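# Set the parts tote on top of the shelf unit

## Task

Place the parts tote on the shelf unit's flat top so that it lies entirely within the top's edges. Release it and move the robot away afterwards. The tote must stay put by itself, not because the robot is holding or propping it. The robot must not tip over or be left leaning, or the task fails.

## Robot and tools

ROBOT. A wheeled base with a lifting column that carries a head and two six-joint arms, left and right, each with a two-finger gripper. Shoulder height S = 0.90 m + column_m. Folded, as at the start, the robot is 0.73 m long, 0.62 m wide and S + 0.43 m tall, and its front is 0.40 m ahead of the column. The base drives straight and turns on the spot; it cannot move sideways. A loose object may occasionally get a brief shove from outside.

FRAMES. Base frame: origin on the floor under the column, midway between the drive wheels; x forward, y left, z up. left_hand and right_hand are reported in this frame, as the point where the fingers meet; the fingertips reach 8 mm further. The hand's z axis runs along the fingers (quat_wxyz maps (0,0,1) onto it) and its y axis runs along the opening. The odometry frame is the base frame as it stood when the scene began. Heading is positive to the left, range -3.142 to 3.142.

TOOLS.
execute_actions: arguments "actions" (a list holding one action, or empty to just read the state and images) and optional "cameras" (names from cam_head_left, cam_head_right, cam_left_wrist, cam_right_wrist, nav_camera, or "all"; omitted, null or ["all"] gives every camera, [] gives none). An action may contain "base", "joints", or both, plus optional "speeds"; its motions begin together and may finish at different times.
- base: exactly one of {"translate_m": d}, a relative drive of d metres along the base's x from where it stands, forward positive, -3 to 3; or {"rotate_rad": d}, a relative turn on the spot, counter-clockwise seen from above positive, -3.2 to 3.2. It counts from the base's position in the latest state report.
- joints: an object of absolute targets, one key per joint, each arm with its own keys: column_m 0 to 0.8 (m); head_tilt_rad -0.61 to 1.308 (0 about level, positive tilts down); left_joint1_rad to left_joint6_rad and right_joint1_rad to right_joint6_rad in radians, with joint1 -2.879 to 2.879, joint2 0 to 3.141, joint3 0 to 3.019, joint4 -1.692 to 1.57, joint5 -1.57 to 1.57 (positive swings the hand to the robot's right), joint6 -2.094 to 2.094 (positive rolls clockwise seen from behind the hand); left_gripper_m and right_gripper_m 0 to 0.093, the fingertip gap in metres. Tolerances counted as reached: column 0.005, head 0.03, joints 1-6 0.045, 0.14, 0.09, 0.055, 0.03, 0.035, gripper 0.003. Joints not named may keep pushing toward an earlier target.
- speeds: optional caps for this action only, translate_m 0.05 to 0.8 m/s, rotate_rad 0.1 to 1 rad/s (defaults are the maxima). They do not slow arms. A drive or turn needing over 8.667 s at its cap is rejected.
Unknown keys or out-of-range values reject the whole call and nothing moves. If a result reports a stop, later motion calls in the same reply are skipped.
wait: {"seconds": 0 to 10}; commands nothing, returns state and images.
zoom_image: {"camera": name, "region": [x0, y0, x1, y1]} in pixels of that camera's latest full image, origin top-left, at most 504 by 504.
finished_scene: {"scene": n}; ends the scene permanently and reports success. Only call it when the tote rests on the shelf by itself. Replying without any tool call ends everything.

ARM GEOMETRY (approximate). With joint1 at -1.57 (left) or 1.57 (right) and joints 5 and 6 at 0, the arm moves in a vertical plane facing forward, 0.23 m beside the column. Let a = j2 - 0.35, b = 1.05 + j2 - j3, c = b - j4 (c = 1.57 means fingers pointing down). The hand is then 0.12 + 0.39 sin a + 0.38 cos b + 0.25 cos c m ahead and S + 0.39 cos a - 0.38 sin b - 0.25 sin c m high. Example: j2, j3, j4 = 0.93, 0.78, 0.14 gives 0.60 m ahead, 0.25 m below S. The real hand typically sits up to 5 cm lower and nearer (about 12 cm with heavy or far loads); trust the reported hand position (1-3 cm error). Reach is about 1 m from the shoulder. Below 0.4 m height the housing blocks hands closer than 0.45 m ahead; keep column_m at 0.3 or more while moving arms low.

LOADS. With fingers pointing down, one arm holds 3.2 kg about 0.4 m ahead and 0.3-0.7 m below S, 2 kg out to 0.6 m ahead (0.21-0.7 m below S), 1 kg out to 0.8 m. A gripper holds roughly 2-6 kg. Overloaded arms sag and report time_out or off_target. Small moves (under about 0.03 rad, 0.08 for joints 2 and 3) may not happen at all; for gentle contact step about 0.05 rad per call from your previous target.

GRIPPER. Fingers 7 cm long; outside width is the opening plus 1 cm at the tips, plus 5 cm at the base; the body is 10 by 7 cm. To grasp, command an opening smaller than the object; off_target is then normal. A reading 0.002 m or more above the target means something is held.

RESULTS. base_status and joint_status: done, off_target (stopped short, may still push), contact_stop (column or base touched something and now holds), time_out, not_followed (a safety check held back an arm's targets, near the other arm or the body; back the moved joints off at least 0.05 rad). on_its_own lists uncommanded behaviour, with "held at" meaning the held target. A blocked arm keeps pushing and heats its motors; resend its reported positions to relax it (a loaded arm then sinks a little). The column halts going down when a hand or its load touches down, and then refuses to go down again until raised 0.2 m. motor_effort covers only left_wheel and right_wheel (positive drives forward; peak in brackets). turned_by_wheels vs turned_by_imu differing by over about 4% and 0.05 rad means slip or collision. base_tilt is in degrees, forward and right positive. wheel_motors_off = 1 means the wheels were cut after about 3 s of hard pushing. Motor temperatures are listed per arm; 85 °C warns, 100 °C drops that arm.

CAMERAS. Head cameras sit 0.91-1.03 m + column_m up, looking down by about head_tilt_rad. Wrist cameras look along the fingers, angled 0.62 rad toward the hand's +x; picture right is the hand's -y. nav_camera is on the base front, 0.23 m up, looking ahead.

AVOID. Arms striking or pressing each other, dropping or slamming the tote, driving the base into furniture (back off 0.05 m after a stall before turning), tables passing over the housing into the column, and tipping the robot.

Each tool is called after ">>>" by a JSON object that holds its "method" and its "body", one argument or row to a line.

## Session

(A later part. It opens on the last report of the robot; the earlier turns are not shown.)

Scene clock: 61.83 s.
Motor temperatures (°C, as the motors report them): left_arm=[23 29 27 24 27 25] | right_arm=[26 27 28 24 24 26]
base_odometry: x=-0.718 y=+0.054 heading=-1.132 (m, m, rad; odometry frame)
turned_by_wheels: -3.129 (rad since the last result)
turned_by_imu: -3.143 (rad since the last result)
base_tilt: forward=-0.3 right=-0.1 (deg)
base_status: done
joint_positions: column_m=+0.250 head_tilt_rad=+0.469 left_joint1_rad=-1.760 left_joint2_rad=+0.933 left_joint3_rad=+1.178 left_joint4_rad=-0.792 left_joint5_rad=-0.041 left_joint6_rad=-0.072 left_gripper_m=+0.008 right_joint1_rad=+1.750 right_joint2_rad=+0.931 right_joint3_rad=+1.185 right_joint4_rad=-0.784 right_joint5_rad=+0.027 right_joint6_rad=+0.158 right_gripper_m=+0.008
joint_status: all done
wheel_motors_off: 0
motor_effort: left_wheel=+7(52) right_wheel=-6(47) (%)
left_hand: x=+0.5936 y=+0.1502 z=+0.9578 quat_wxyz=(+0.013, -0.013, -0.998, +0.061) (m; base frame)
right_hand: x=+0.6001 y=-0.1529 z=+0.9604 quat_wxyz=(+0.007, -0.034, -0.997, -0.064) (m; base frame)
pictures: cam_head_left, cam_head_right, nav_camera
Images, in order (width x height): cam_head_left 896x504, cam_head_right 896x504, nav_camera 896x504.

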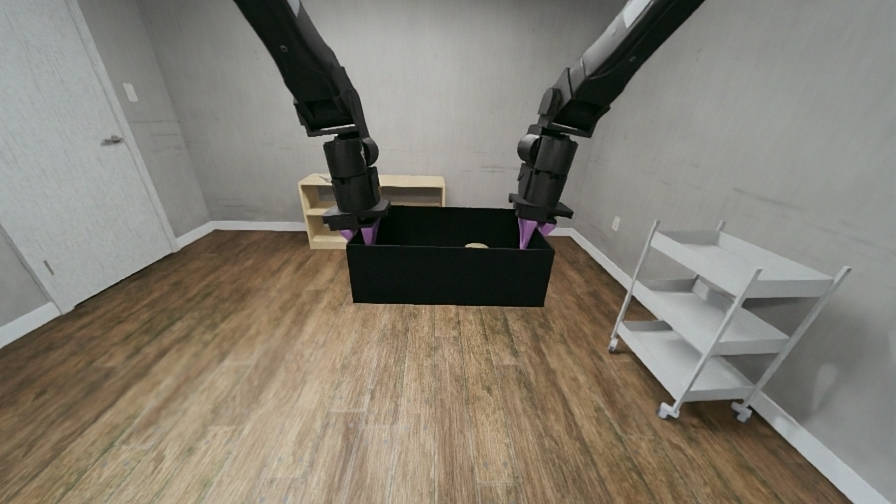

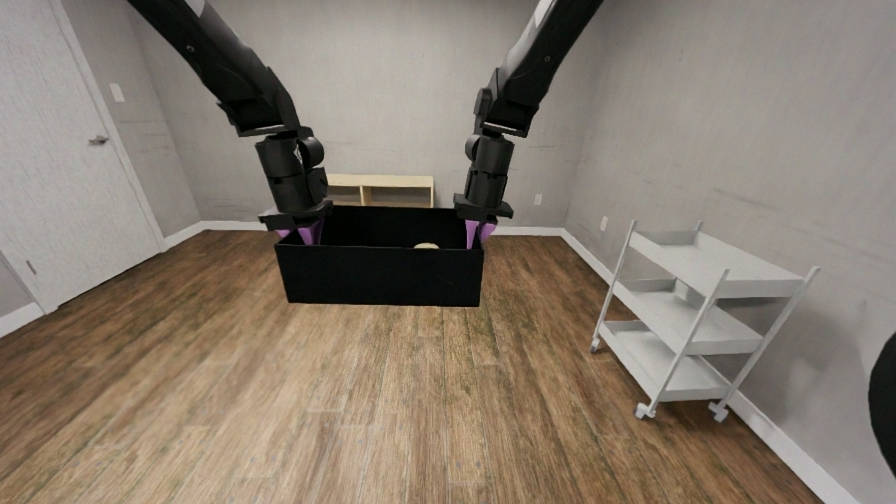

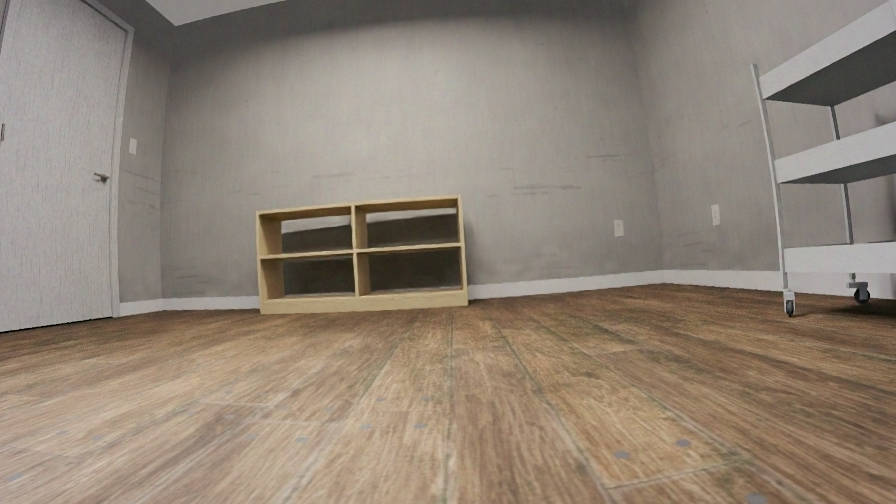

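>>> {"method": "execute_actions", "body": {
  "actions": [
    {"base":{"rotate_rad":0.2},"speeds":{"rotate_rad":0.6}}
  ],
  "cameras": []
}}

>>> {"method": "execute_actions", "body": {
  "actions": [
    {"base":{"translate_m":1.9},"speeds":{"translate_m":0.6}}
  ],
  "cameras": []
}}

>>> {"method": "execute_actions", "body": {
  "actions": [
    {"base":{"rotate_rad":-0.2},"speeds":{"rotate_rad":0.6},"joints":{"head_tilt_rad":0.9,"column_m":0.32}}
  ],
  "cameras": ["cam_head_left","cam_head_right","nav_camera"]
}}

Scene clock: 66.67 s.
Motor temperatures (°C, as the motors report them): left_arm=[23 29 27 24 28 25] | right_arm=[26 27 29 24 24 26]
base_odometry: x=-0.718 y=+0.054 heading=-0.933 (m, m, rad; odometry frame)
turned_by_wheels: +0.199 (rad since the last result)
turned_by_imu: +0.200 (rad since the last result)
base_tilt: forward=-0.4 right=+0.0 (deg)
base_status: done
joint_positions: column_m=+0.250 head_tilt_rad=+0.469 left_joint1_rad=-1.761 left_joint2_rad=+0.933 left_joint3_rad=+1.178 left_joint4_rad=-0.792 left_joint5_rad=-0.041 left_joint6_rad=-0.072 left_gripper_m=+0.008 right_joint1_rad=+1.751 right_joint2_rad=+0.931 right_joint3_rad=+1.185 right_joint4_rad=-0.784 right_joint5_rad=+0.028 right_joint6_rad=+0.158 right_gripper_m=+0.008
joint_status: not commanded
wheel_motors_off: 0
motor_effort: left_wheel=-6(28) right_wheel=+6(24) (%)
left_hand: x=+0.5936 y=+0.1501 z=+0.9578 quat_wxyz=(+0.013, -0.013, -0.998, +0.061) (m; base frame)
right_hand: x=+0.6001 y=-0.1528 z=+0.9604 quat_wxyz=(+0.007, -0.034, -0.997, -0.064) (m; base frame)
pictures: none
No camera images: the call's "cameras" was empty. Leave "cameras" out to get every camera's image.

Scene clock: 71.67 s.
Motor temperatures (°C, as the motors report them): left_arm=[23 29 27 24 28 25] | right_arm=[26 27 29 24 24 26]
base_odometry: x=+0.414 y=-1.473 heading=-0.934 (m, m, rad; odometry frame)
turned_by_wheels: -0.001 (rad since the last result)
turned_by_imu: -0.004 (rad since the last result)
base_tilt: forward=-0.4 right=-0.1 (deg)
base_status: done
joint_positions: column_m=+0.250 head_tilt_rad=+0.468 left_joint1_rad=-1.761 left_joint2_rad=+0.934 left_joint3_rad=+1.178 left_joint4_rad=-0.792 left_joint5_rad=-0.041 left_joint6_rad=-0.072 left_gripper_m=+0.008 right_joint1_rad=+1.751 right_joint2_rad=+0.931 right_joint3_rad=+1.185 right_joint4_rad=-0.784 right_joint5_rad=+0.028 right_joint6_rad=+0.158 right_gripper_m=+0.008
joint_status: not commanded
wheel_motors_off: 0
motor_effort: left_wheel=-1(41) right_wheel=+1(58) (%)
left_hand: x=+0.5936 y=+0.1500 z=+0.9576 quat_wxyz=(+0.013, -0.013, -0.998, +0.061) (m; base frame)
right_hand: x=+0.6001 y=-0.1528 z=+0.9604 quat_wxyz=(+0.007, -0.034, -0.997, -0.064) (m; base frame)
pictures: none
No camera images: the call's "cameras" was empty. Leave "cameras" out to get every camera's image.

Scene clock: 73.17 s.
Motor temperatures (°C, as the motors report them): left_arm=[23 29 27 24 28 25] | right_arm=[26 27 29 24 25 26]
base_odometry: x=+0.414 y=-1.473 heading=-1.133 (m, m, rad; odometry frame)
turned_by_wheels: -0.199 (rad since the last result)
turned_by_imu: -0.199 (rad since the last result)
base_tilt: forward=-0.4 right=+0.0 (deg)
base_status: done
joint_positions: column_m=+0.320 head_tilt_rad=+0.901 left_joint1_rad=-1.761 left_joint2_rad=+0.934 left_joint3_rad=+1.178 left_joint4_rad=-0.792 left_joint5_rad=-0.042 left_joint6_rad=-0.072 left_gripper_m=+0.008 right_joint1_rad=+1.751 right_joint2_rad=+0.932 right_joint3_rad=+1.185 right_joint4_rad=-0.784 right_joint5_rad=+0.028 right_joint6_rad=+0.158 right_gripper_m=+0.008
joint_status: all done
wheel_motors_off: 0
motor_effort: left_wheel=+3(39) right_wheel=-1(48) (%)
left_hand: x=+0.5936 y=+0.1502 z=+1.0276 quat_wxyz=(+0.013, -0.013, -0.998, +0.060) (m; base frame)
right_hand: x=+0.5999 y=-0.1528 z=+1.0300 quat_wxyz=(+0.007, -0.034, -0.997, -0.063) (m; base frame)
pictures: cam_head_left, cam_head_right, nav_camera
Images, in order (width x height): cam_head_left 896x504, cam_head_right 896x504, nav_camera 896x504.

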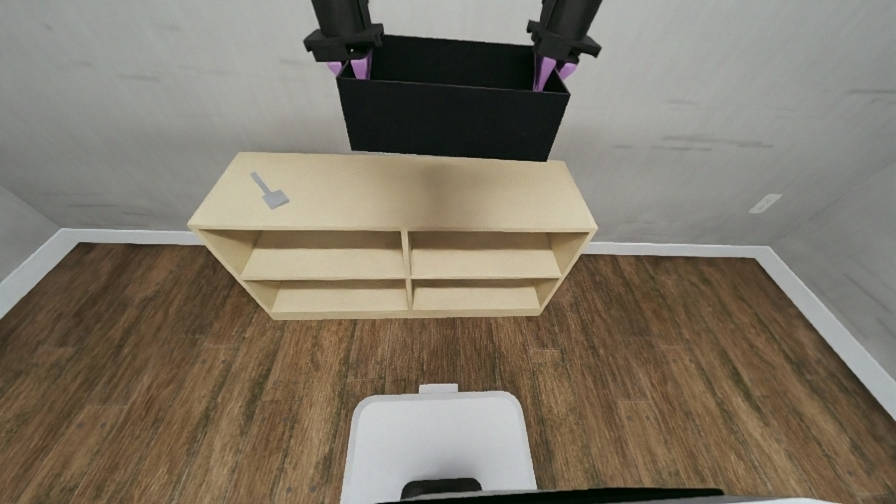

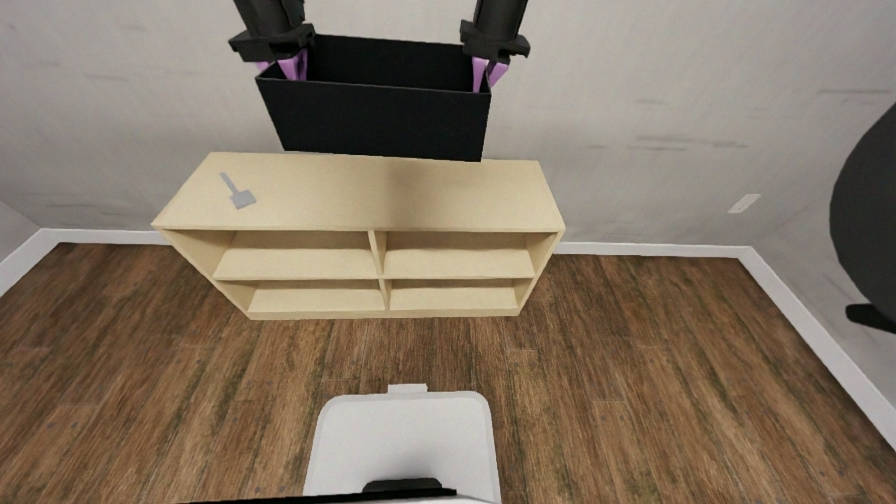

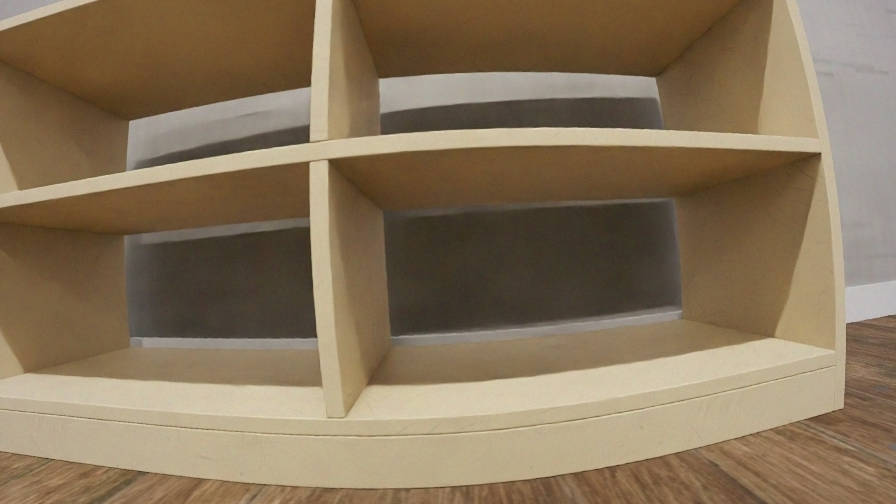

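>>> {"method": "execute_actions", "body": {
  "actions": [
    {"base":{"translate_m":0.22},"speeds":{"translate_m":0.3}}
  ],
  "cameras": []
}}

>>> {"method": "execute_actions", "body": {
  "actions": [
    {"joints":{"column_m":0.1}}
  ]
}}

Scene clock: 79.50 s.
Motor temperatures (°C, as the motors report them): left_arm=[23 29 28 24 29 25] | right_arm=[26 27 29 24 25 26]
base_odometry: x=+0.507 y=-1.672 heading=-1.133 (m, m, rad; odometry frame)
turned_by_wheels: -0.001 (rad since the last result)
turned_by_imu: -0.002 (rad since the last result)
base_tilt: forward=-0.4 right=-0.1 (deg)
base_status: done
joint_positions: column_m=+0.320 head_tilt_rad=+0.902 left_joint1_rad=-1.761 left_joint2_rad=+0.934 left_joint3_rad=+1.178 left_joint4_rad=-0.790 left_joint5_rad=-0.042 left_joint6_rad=-0.072 left_gripper_m=+0.008 right_joint1_rad=+1.751 right_joint2_rad=+0.932 right_joint3_rad=+1.186 right_joint4_rad=-0.784 right_joint5_rad=+0.028 right_joint6_rad=+0.158 right_gripper_m=+0.008
joint_status: not commanded
wheel_motors_off: 0
motor_effort: left_wheel=+0(47) right_wheel=+1(46) (%)
left_hand: x=+0.5936 y=+0.1501 z=+1.0273 quat_wxyz=(+0.013, -0.013, -0.998, +0.060) (m; base frame)
right_hand: x=+0.6000 y=-0.1528 z=+1.0299 quat_wxyz=(+0.007, -0.034, -0.997, -0.063) (m; base frame)
pictures: none
No camera images: the call's "cameras" was empty. Leave "cameras" out to get every camera's image.

Scene clock: 82.93 s.
Motor temperatures (°C, as the motors report them): left_arm=[23 29 28 24 29 25] | right_arm=[26 27 29 24 25 26]
base_odometry: x=+0.507 y=-1.672 heading=-1.133 (m, m, rad; odometry frame)
turned_by_wheels: +0.000 (rad since the last result)
turned_by_imu: -0.001 (rad since the last result)
base_tilt: forward=-0.4 right=-0.1 (deg)
base_status: not commanded
joint_positions: column_m=+0.100 head_tilt_rad=+0.902 left_joint1_rad=-1.761 left_joint2_rad=+0.934 left_joint3_rad=+1.178 left_joint4_rad=-0.790 left_joint5_rad=-0.042 left_joint6_rad=-0.072 left_gripper_m=+0.008 right_joint1_rad=+1.751 right_joint2_rad=+0.932 right_joint3_rad=+1.186 right_joint4_rad=-0.784 right_joint5_rad=+0.028 right_joint6_rad=+0.158 right_gripper_m=+0.008
joint_status: all done
wheel_motors_off: 0
motor_effort: left_wheel=-1(1) right_wheel=+1(2) (%)
left_hand: x=+0.5936 y=+0.1501 z=+0.8075 quat_wxyz=(+0.013, -0.013, -0.998, +0.060) (m; base frame)
right_hand: x=+0.6000 y=-0.1528 z=+0.8101 quat_wxyz=(+0.007, -0.034, -0.997, -0.063) (m; base frame)
pictures: cam_head_left, cam_head_right, cam_left_wrist, cam_right_wrist, nav_camera
Images, in order (width x height): cam_head_left 896x504, cam_head_right 896x504, cam_left_wrist 504x504, cam_right_wrist 504x504, nav_camera 896x504.

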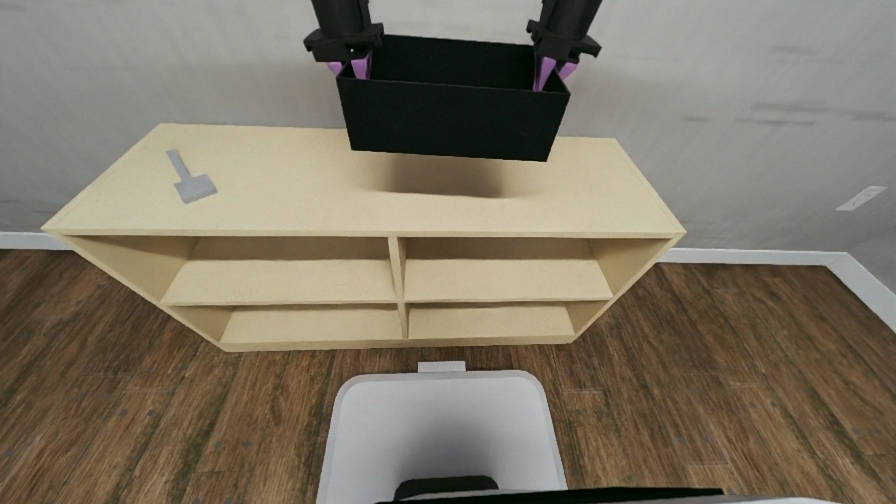

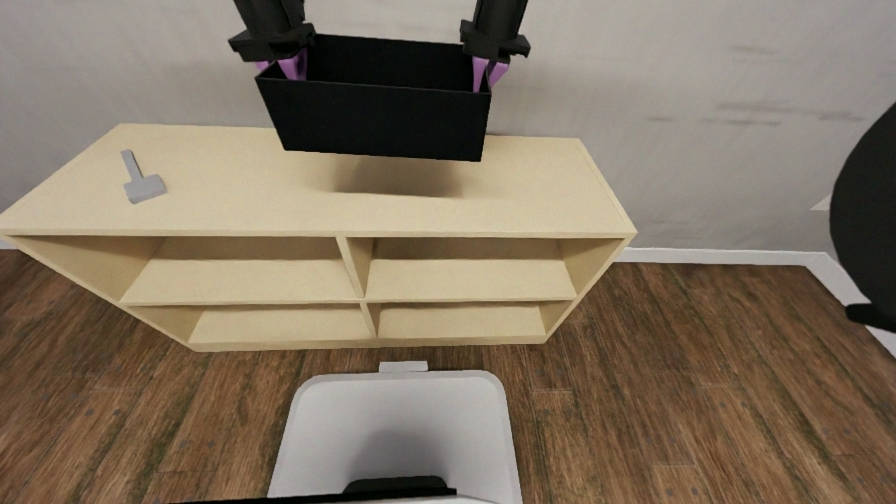

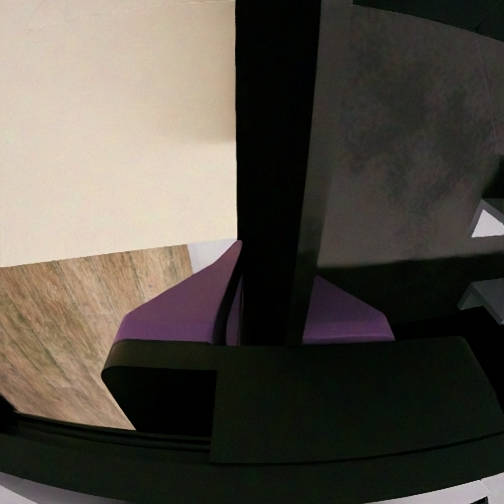

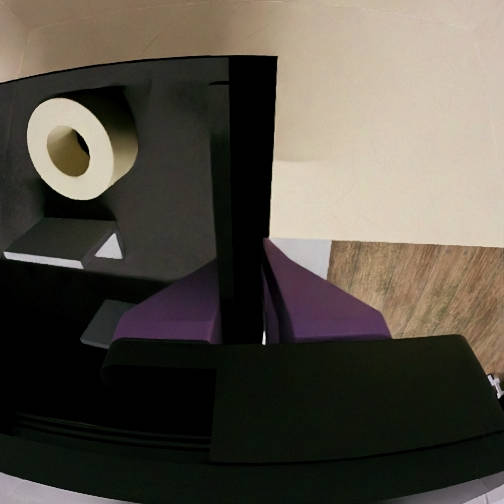

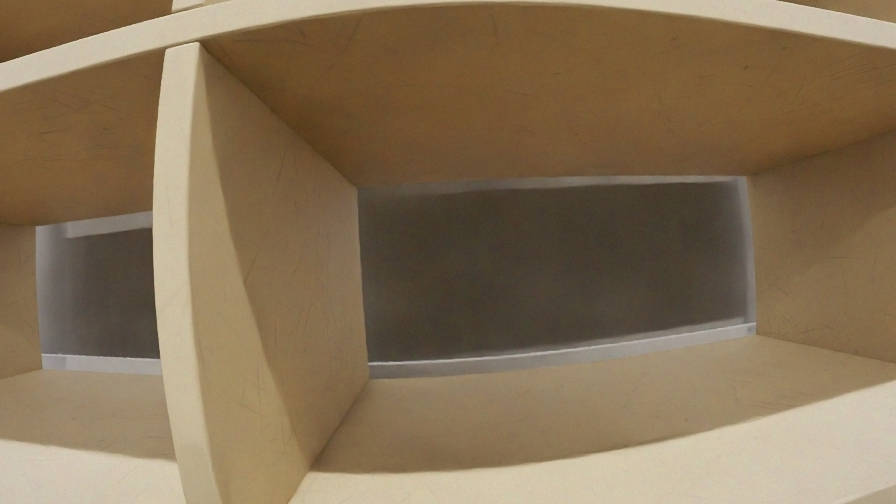

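>>> {"method": "execute_actions", "body": {
  "actions": [
    {"base":{"translate_m":0.04},"speeds":{"translate_m":0.1},"joints":{"left_joint2_rad":1.0,"right_joint2_rad":1.0,"left_joint3_rad":1.26,"right_joint3_rad":1.26}}
  ],
  "cameras": []
}}

>>> {"method": "execute_actions", "body": {
  "actions": [
    {"joints":{"left_joint2_rad":1.08,"right_joint2_rad":1.08,"left_joint3_rad":1.34,"right_joint3_rad":1.34}}
  ],
  "cameras": []
}}

>>> {"method": "execute_actions", "body": {
  "actions": [
    {"joints":{"column_m":0.04}}
  ],
  "cameras": ["cam_head_left","cam_left_wrist","cam_right_wrist"]
}}

Scene clock: 88.00 s.
Motor temperatures (°C, as the motors report them): left_arm=[23 29 28 24 29 25] | right_arm=[26 27 29 24 25 26]
base_odometry: x=+0.524 y=-1.709 heading=-1.134 (m, m, rad; odometry frame)
turned_by_wheels: +0.000 (rad since the last result)
turned_by_imu: -0.001 (rad since the last result)
base_tilt: forward=-0.3 right=+0.0 (deg)
base_status: done
joint_positions: column_m=+0.100 head_tilt_rad=+0.902 left_joint1_rad=-1.749 left_joint2_rad=+1.007 left_joint3_rad=+1.213 left_joint4_rad=-0.789 left_joint5_rad=-0.054 left_joint6_rad=-0.077 left_gripper_m=+0.006 right_joint1_rad=+1.751 right_joint2_rad=+1.009 right_joint3_rad=+1.232 right_joint4_rad=-0.788 right_joint5_rad=+0.043 right_joint6_rad=+0.157 right_gripper_m=+0.007
joint_status: all done
wheel_motors_off: 0
motor_effort: left_wheel=-1(33) right_wheel=+0(30) (%)
left_hand: x=+0.5972 y=+0.1527 z=+0.7811 quat_wxyz=(+0.030, -0.009, -0.998, +0.048) (m; base frame)
right_hand: x=+0.6068 y=-0.1508 z=+0.7849 quat_wxyz=(+0.024, -0.031, -0.998, -0.054) (m; base frame)
pictures: none
No camera images: the call's "cameras" was empty. Leave "cameras" out to get every camera's image.

Scene clock: 89.00 s.
Motor temperatures (°C, as the motors report them): left_arm=[23 29 28 24 30 25] | right_arm=[26 27 29 24 25 26]
base_odometry: x=+0.524 y=-1.709 heading=-1.134 (m, m, rad; odometry frame)
turned_by_wheels: +0.000 (rad since the last result)
turned_by_imu: +0.000 (rad since the last result)
base_tilt: forward=-0.4 right=+0.0 (deg)
base_status: not commanded
joint_positions: column_m=+0.100 head_tilt_rad=+0.902 left_joint1_rad=-1.741 left_joint2_rad=+1.081 left_joint3_rad=+1.294 left_joint4_rad=-0.787 left_joint5_rad=-0.062 left_joint6_rad=-0.074 left_gripper_m=+0.004 right_joint1_rad=+1.744 right_joint2_rad=+1.082 right_joint3_rad=+1.316 right_joint4_rad=-0.790 right_joint5_rad=+0.051 right_joint6_rad=+0.150 right_gripper_m=+0.006
joint_status: all done
wheel_motors_off: 0
motor_effort: left_wheel=-1(2) right_wheel=+1(2) (%)
left_hand: x=+0.6238 y=+0.1533 z=+0.7643 quat_wxyz=(+0.025, -0.008, -0.999, +0.041) (m; base frame)
right_hand: x=+0.6342 y=-0.1507 z=+0.7697 quat_wxyz=(+0.018, -0.030, -0.998, -0.048) (m; base frame)
pictures: none
No camera images: the call's "cameras" was empty. Leave "cameras" out to get every camera's image.

Scene clock: 90.37 s.
Motor temperatures (°C, as the motors report them): left_arm=[23 29 28 24 30 25] | right_arm=[26 27 29 24 26 26]
base_odometry: x=+0.524 y=-1.709 heading=-1.134 (m, m, rad; odometry frame)
turned_by_wheels: +0.000 (rad since the last result)
turned_by_imu: +0.000 (rad since the last result)
base_tilt: forward=-0.3 right=+0.0 (deg)
base_status: not commanded
joint_positions: column_m=+0.040 head_tilt_rad=+0.902 left_joint1_rad=-1.741 left_joint2_rad=+1.081 left_joint3_rad=+1.294 left_joint4_rad=-0.787 left_joint5_rad=-0.062 left_joint6_rad=-0.074 left_gripper_m=+0.004 right_joint1_rad=+1.744 right_joint2_rad=+1.082 right_joint3_rad=+1.316 right_joint4_rad=-0.790 right_joint5_rad=+0.051 right_joint6_rad=+0.150 right_gripper_m=+0.006
joint_status: all done
wheel_motors_off: 0
motor_effort: left_wheel=+0(1) right_wheel=+1(1) (%)
left_hand: x=+0.6238 y=+0.1533 z=+0.7043 quat_wxyz=(+0.025, -0.008, -0.999, +0.041) (m; base frame)
right_hand: x=+0.6342 y=-0.1507 z=+0.7097 quat_wxyz=(+0.018, -0.030, -0.998, -0.048) (m; base frame)
pictures: cam_head_left, cam_left_wrist, cam_right_wrist
Images, in order (width x height): cam_head_left 896x504, cam_left_wrist 504x504, cam_right_wrist 504x504.

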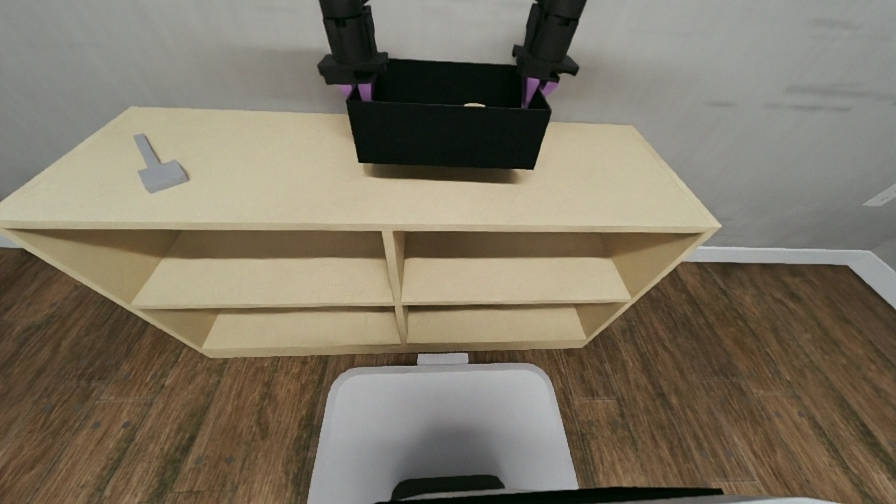

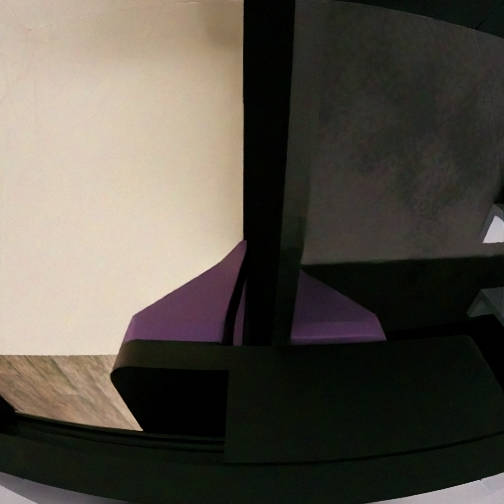

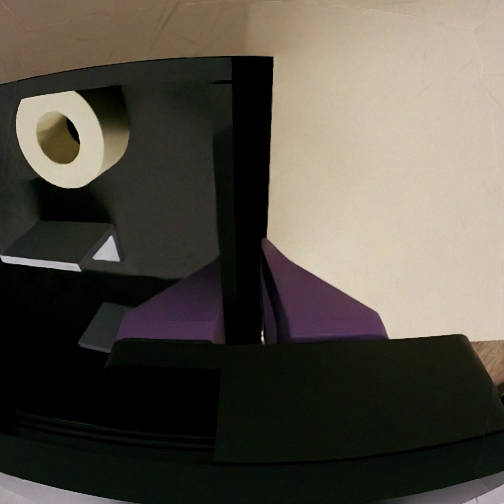

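Good position. Lower fully, then press down gently.

>>> {"method": "execute_actions", "body": {
  "actions": [
    {"joints":{"column_m":0.0}}
  ],
  "cameras": ["cam_head_left"]
}}

>>> {"method": "execute_actions", "body": {
  "actions": [
    {"joints":{"left_joint2_rad":1.14,"right_joint2_rad":1.14,"left_joint3_rad":1.36,"right_joint3_rad":1.36}}
  ],
  "cameras": ["cam_head_left"]
}}

Scene clock: 93.93 s.
Motor temperatures (°C, as the motors report them): left_arm=[23 29 28 24 31 25] | right_arm=[26 27 29 24 26 26]
base_odometry: x=+0.524 y=-1.709 heading=-1.134 (m, m, rad; odometry frame)
turned_by_wheels: +0.000 (rad since the last result)
turned_by_imu: -0.001 (rad since the last result)
base_tilt: forward=-0.3 right=-0.1 (deg)
base_status: not commanded
joint_positions: column_m=+0.003 head_tilt_rad=+0.902 left_joint1_rad=-1.741 left_joint2_rad=+1.081 left_joint3_rad=+1.294 left_joint4_rad=-0.787 left_joint5_rad=-0.062 left_joint6_rad=-0.074 left_gripper_m=+0.004 right_joint1_rad=+1.744 right_joint2_rad=+1.082 right_joint3_rad=+1.316 right_joint4_rad=-0.790 right_joint5_rad=+0.051 right_joint6_rad=+0.150 right_gripper_m=+0.006
joint_status: all done
joint sent to its limit — the command would take column_m past its lower limit, so that joint was sent only as far as its limit.
wheel_motors_off: 0
motor_effort: left_wheel=-1(1) right_wheel=+0(1) (%)
left_hand: x=+0.6238 y=+0.1533 z=+0.6671 quat_wxyz=(+0.025, -0.008, -0.999, +0.041) (m; base frame)
right_hand: x=+0.6342 y=-0.1507 z=+0.6724 quat_wxyz=(+0.018, -0.030, -0.998, -0.048) (m; base frame)
pictures: cam_head_left
Images, in order (width x height): cam_head_left 896x504.

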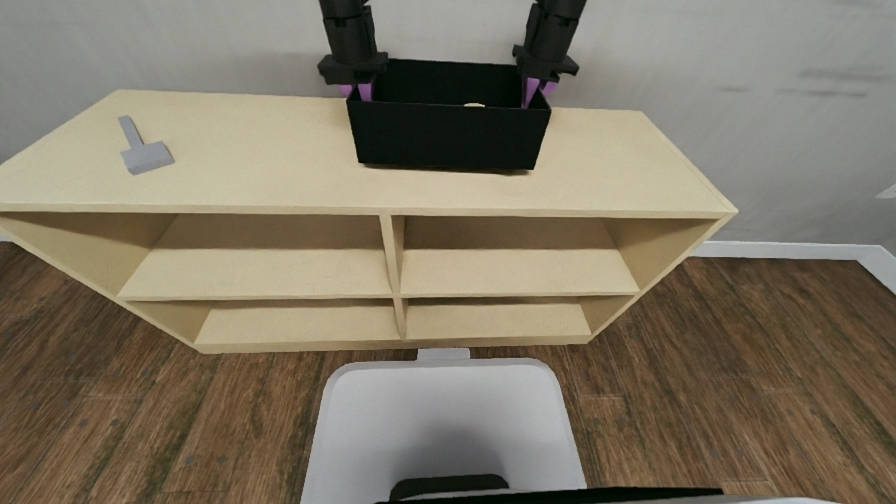

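Scene clock: 94.60 s.
Motor temperatures (°C, as the motors report them): left_arm=[23 29 28 24 31 25] | right_arm=[26 27 29 24 27 26]
base_odometry: x=+0.524 y=-1.709 heading=-1.134 (m, m, rad; odometry frame)
turned_by_wheels: +0.000 (rad since the last result)
turned_by_imu: +0.000 (rad since the last result)
base_tilt: forward=-0.3 right=+0.0 (deg)
base_status: not commanded
joint_positions: column_m=+0.003 head_tilt_rad=+0.902 left_joint1_rad=-1.741 left_joint2_rad=+1.113 left_joint3_rad=+1.315 left_joint4_rad=-0.789 left_joint5_rad=-0.076 left_joint6_rad=-0.073 left_gripper_m=+0.004 right_joint1_rad=+1.740 right_joint2_rad=+1.120 right_joint3_rad=+1.338 right_joint4_rad=-0.790 right_joint5_rad=+0.057 right_joint6_rad=+0.152 right_gripper_m=+0.005
joint_status: all done
wheel_motors_off: 0
motor_effort: left_wheel=-1(5) right_wheel=+3(8) (%)
left_hand: x=+0.6261 y=+0.1535 z=+0.6555 quat_wxyz=(+0.031, -0.010, -0.999, +0.033) (m; base frame)
right_hand: x=+0.6361 y=-0.1515 z=+0.6577 quat_wxyz=(+0.026, -0.031, -0.998, -0.042) (m; base frame)
pictures: cam_head_left
Images, in order (width x height): cam_head_left 896x504.

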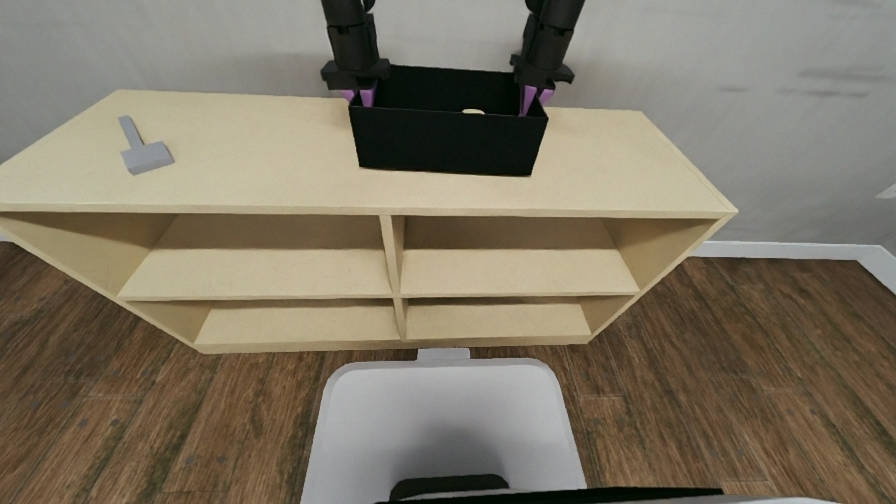

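>>> {"method": "execute_actions", "body": {
  "actions": [
    {"joints":{"left_joint2_rad":1.2,"right_joint2_rad":1.2,"left_joint3_rad":1.39,"right_joint3_rad":1.39}}
  ],
  "cameras": ["cam_head_left"]
}}

>>> {"method": "execute_actions", "body": {
  "actions": [
    {"joints":{"left_joint2_rad":1.25,"right_joint2_rad":1.25}}
  ],
  "cameras": ["cam_head_left"]
}}

Scene clock: 98.37 s.
Motor temperatures (°C, as the motors report them): left_arm=[23 29 29 24 33 25] | right_arm=[26 27 29 24 28 26]
base_odometry: x=+0.524 y=-1.709 heading=-1.134 (m, m, rad; odometry frame)
turned_by_wheels: +0.000 (rad since the last result)
turned_by_imu: -0.001 (rad since the last result)
base_tilt: forward=-0.4 right=-0.1 (deg)
base_status: not commanded
joint_positions: column_m=+0.003 head_tilt_rad=+0.902 left_joint1_rad=-1.738 left_joint2_rad=+1.136 left_joint3_rad=+1.356 left_joint4_rad=-0.790 left_joint5_rad=-0.079 left_joint6_rad=-0.072 left_gripper_m=+0.004 right_joint1_rad=+1.739 right_joint2_rad=+1.148 right_joint3_rad=+1.381 right_joint4_rad=-0.790 right_joint5_rad=+0.059 right_joint6_rad=+0.148 right_gripper_m=+0.005
joint_status: all done
wheel_motors_off: 0
motor_effort: left_wheel=-1(1) right_wheel=+3(3) (%)
left_hand: x=+0.6420 y=+0.1544 z=+0.6536 quat_wxyz=(+0.022, -0.008, -0.999, +0.031) (m; base frame)
right_hand: x=+0.6518 y=-0.1502 z=+0.6542 quat_wxyz=(+0.018, -0.030, -0.999, -0.041) (m; base frame)
pictures: cam_head_left
Images, in order (width x height): cam_head_left 896x504.

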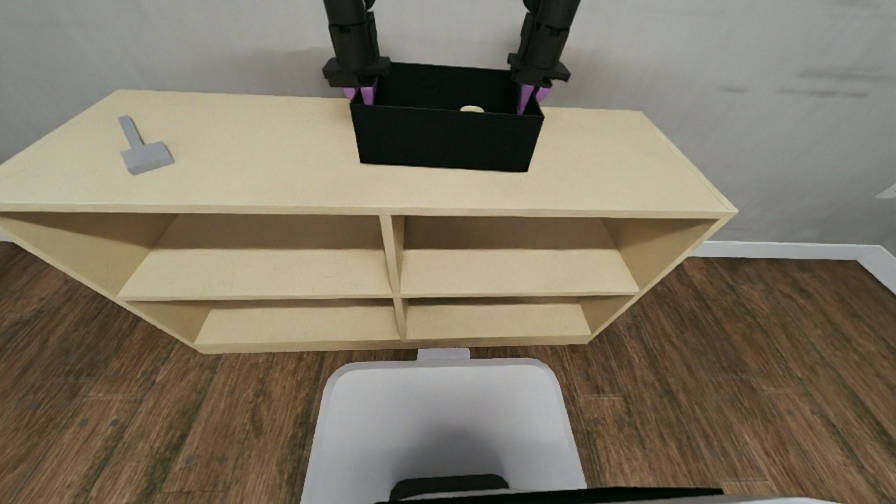

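Scene clock: 98.90 s.
Motor temperatures (°C, as the motors report them): left_arm=[23 29 29 24 34 25] | right_arm=[26 27 29 24 28 26]
base_odometry: x=+0.524 y=-1.709 heading=-1.134 (m, m, rad; odometry frame)
turned_by_wheels: +0.000 (rad since the last result)
turned_by_imu: +0.000 (rad since the last result)
base_tilt: forward=-0.4 right=+0.0 (deg)
base_status: not commanded
joint_positions: column_m=+0.003 head_tilt_rad=+0.902 left_joint1_rad=-1.737 left_joint2_rad=+1.140 left_joint3_rad=+1.358 left_joint4_rad=-0.792 left_joint5_rad=-0.079 left_joint6_rad=-0.072 left_gripper_m=+0.004 right_joint1_rad=+1.739 right_joint2_rad=+1.151 right_joint3_rad=+1.382 right_joint4_rad=-0.791 right_joint5_rad=+0.060 right_joint6_rad=+0.148 right_gripper_m=+0.005
joint_status: all done
wheel_motors_off: 0
motor_effort: left_wheel=+1(1) right_wheel=+4(5) (%)
left_hand: x=+0.6417 y=+0.1544 z=+0.6522 quat_wxyz=(+0.024, -0.009, -0.999, +0.030) (m; base frame)
right_hand: x=+0.6514 y=-0.1501 z=+0.6528 quat_wxyz=(+0.020, -0.030, -0.999, -0.041) (m; base frame)
pictures: cam_head_left
Images, in order (width x height): cam_head_left 896x504.

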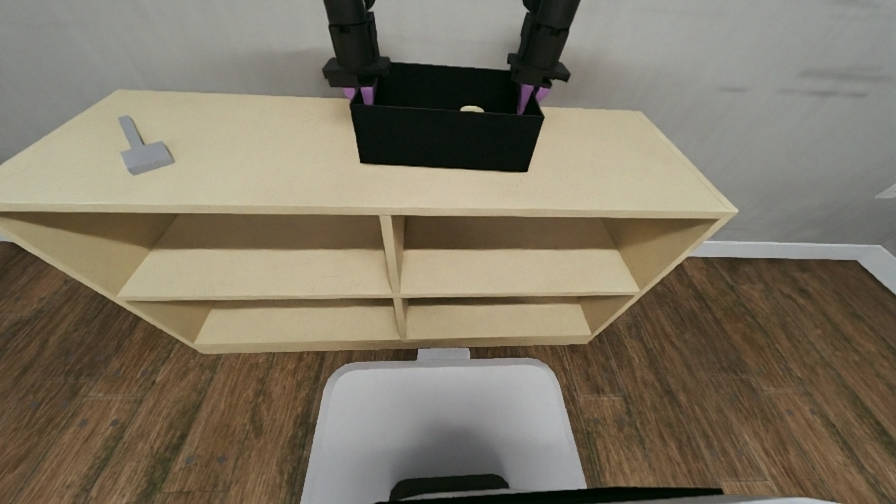

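Blocked by the shelf, so it's seated. Release.

>>> {"method": "execute_actions", "body": {
  "actions": [
    {"joints":{"left_gripper_m":0.04,"right_gripper_m":0.04,"left_joint2_rad":1.14,"right_joint2_rad":1.15,"left_joint3_rad":1.36,"right_joint3_rad":1.38}}
  ],
  "cameras": []
}}

>>> {"method": "execute_actions", "body": {
  "actions": [
    {"joints":{"column_m":0.2}}
  ],
  "cameras": ["cam_head_left"]
}}

>>> {"method": "execute_actions", "body": {
  "actions": [
    {"base":{"translate_m":-0.7}}
  ],
  "cameras": ["cam_head_left","nav_camera"]
}}

Scene clock: 102.13 s.
Motor temperatures (°C, as the motors report them): left_arm=[23 29 28 24 35 25] | right_arm=[26 27 29 24 28 26]
base_odometry: x=+0.524 y=-1.709 heading=-1.134 (m, m, rad; odometry frame)
turned_by_wheels: +0.000 (rad since the last result)
turned_by_imu: +0.000 (rad since the last result)
base_tilt: forward=-0.4 right=-0.1 (deg)
base_status: not commanded
joint_positions: column_m=+0.003 head_tilt_rad=+0.902 left_joint1_rad=-1.740 left_joint2_rad=+1.139 left_joint3_rad=+1.359 left_joint4_rad=-0.792 left_joint5_rad=+0.000 left_joint6_rad=-0.083 left_gripper_m=+0.040 right_joint1_rad=+1.733 right_joint2_rad=+1.161 right_joint3_rad=+1.373 right_joint4_rad=-0.791 right_joint5_rad=+0.002 right_joint6_rad=+0.110 right_gripper_m=+0.040
joint_status: all done
wheel_motors_off: 0
motor_effort: left_wheel=-2(8) right_wheel=+3(4) (%)
left_hand: x=+0.6409 y=+0.1394 z=+0.6544 quat_wxyz=(+0.027, -0.003, -0.997, +0.071) (m; base frame)
right_hand: x=+0.6433 y=-0.1429 z=+0.6462 quat_wxyz=(+0.031, -0.012, -0.997, -0.066) (m; base frame)
pictures: none
No camera images: the call's "cameras" was empty. Leave "cameras" out to get every camera's image.

Scene clock: 105.30 s.
Motor temperatures (°C, as the motors report them): left_arm=[23 29 28 24 33 25] | right_arm=[26 27 29 24 28 26]
base_odometry: x=+0.524 y=-1.709 heading=-1.134 (m, m, rad; odometry frame)
turned_by_wheels: +0.000 (rad since the last result)
turned_by_imu: +0.000 (rad since the last result)
base_tilt: forward=-0.4 right=+0.0 (deg)
base_status: not commanded
joint_positions: column_m=+0.200 head_tilt_rad=+0.902 left_joint1_rad=-1.740 left_joint2_rad=+1.139 left_joint3_rad=+1.359 left_joint4_rad=-0.792 left_joint5_rad=+0.000 left_joint6_rad=-0.086 left_gripper_m=+0.040 right_joint1_rad=+1.733 right_joint2_rad=+1.161 right_joint3_rad=+1.373 right_joint4_rad=-0.791 right_joint5_rad=+0.002 right_joint6_rad=+0.109 right_gripper_m=+0.040
joint_status: all done
wheel_motors_off: 0
motor_effort: left_wheel=-1(2) right_wheel=+3(1) (%)
left_hand: x=+0.6409 y=+0.1394 z=+0.8515 quat_wxyz=(+0.027, -0.001, -0.997, +0.071) (m; base frame)
right_hand: x=+0.6433 y=-0.1429 z=+0.8433 quat_wxyz=(+0.031, -0.012, -0.997, -0.066) (m; base frame)
pictures: cam_head_left
Images, in order (width x height): cam_head_left 896x504.

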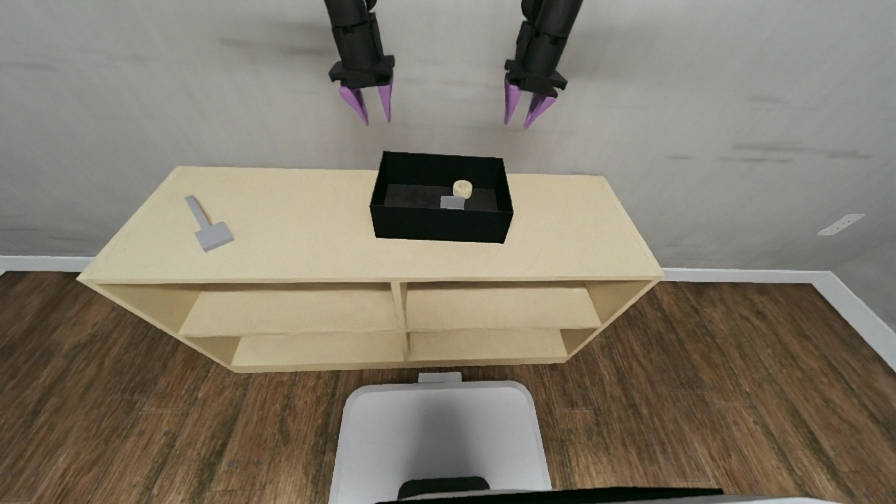

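Scene clock: 108.27 s.
Motor temperatures (°C, as the motors report them): left_arm=[23 29 28 24 32 25] | right_arm=[26 28 29 24 27 26]
base_odometry: x=+0.228 y=-1.075 heading=-1.134 (m, m, rad; odometry frame)
turned_by_wheels: -0.001 (rad since the last result)
turned_by_imu: +0.000 (rad since the last result)
base_tilt: forward=-0.3 right=+0.0 (deg)
base_status: done
joint_positions: column_m=+0.200 head_tilt_rad=+0.902 left_joint1_rad=-1.740 left_joint2_rad=+1.139 left_joint3_rad=+1.358 left_joint4_rad=-0.792 left_joint5_rad=+0.000 left_joint6_rad=-0.086 left_gripper_m=+0.040 right_joint1_rad=+1.733 right_joint2_rad=+1.161 right_joint3_rad=+1.371 right_joint4_rad=-0.791 right_joint5_rad=+0.002 right_joint6_rad=+0.109 right_gripper_m=+0.040
joint_status: not commanded
wheel_motors_off: 0
motor_effort: left_wheel=-1(44) right_wheel=+2(57) (%)
left_hand: x=+0.6405 y=+0.1394 z=+0.8513 quat_wxyz=(+0.028, -0.001, -0.997, +0.071) (m; base frame)
right_hand: x=+0.6423 y=-0.1429 z=+0.8428 quat_wxyz=(+0.032, -0.012, -0.997, -0.067) (m; base frame)
pictures: cam_head_left, nav_camera
Images, in order (width x height): cam_head_left 896x504, nav_camera 896x504.

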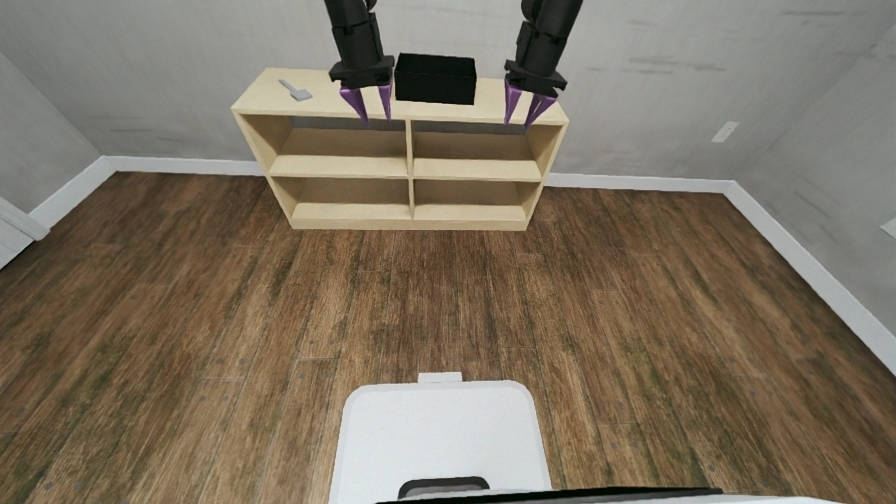

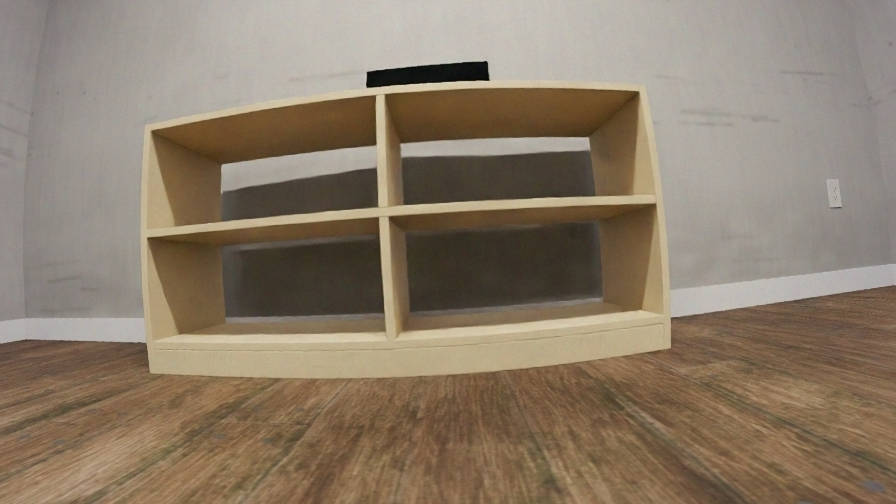

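>>> {"method": "finished_scene", "body": {
  "scene": 2
}}

The scene is finished: the task was done.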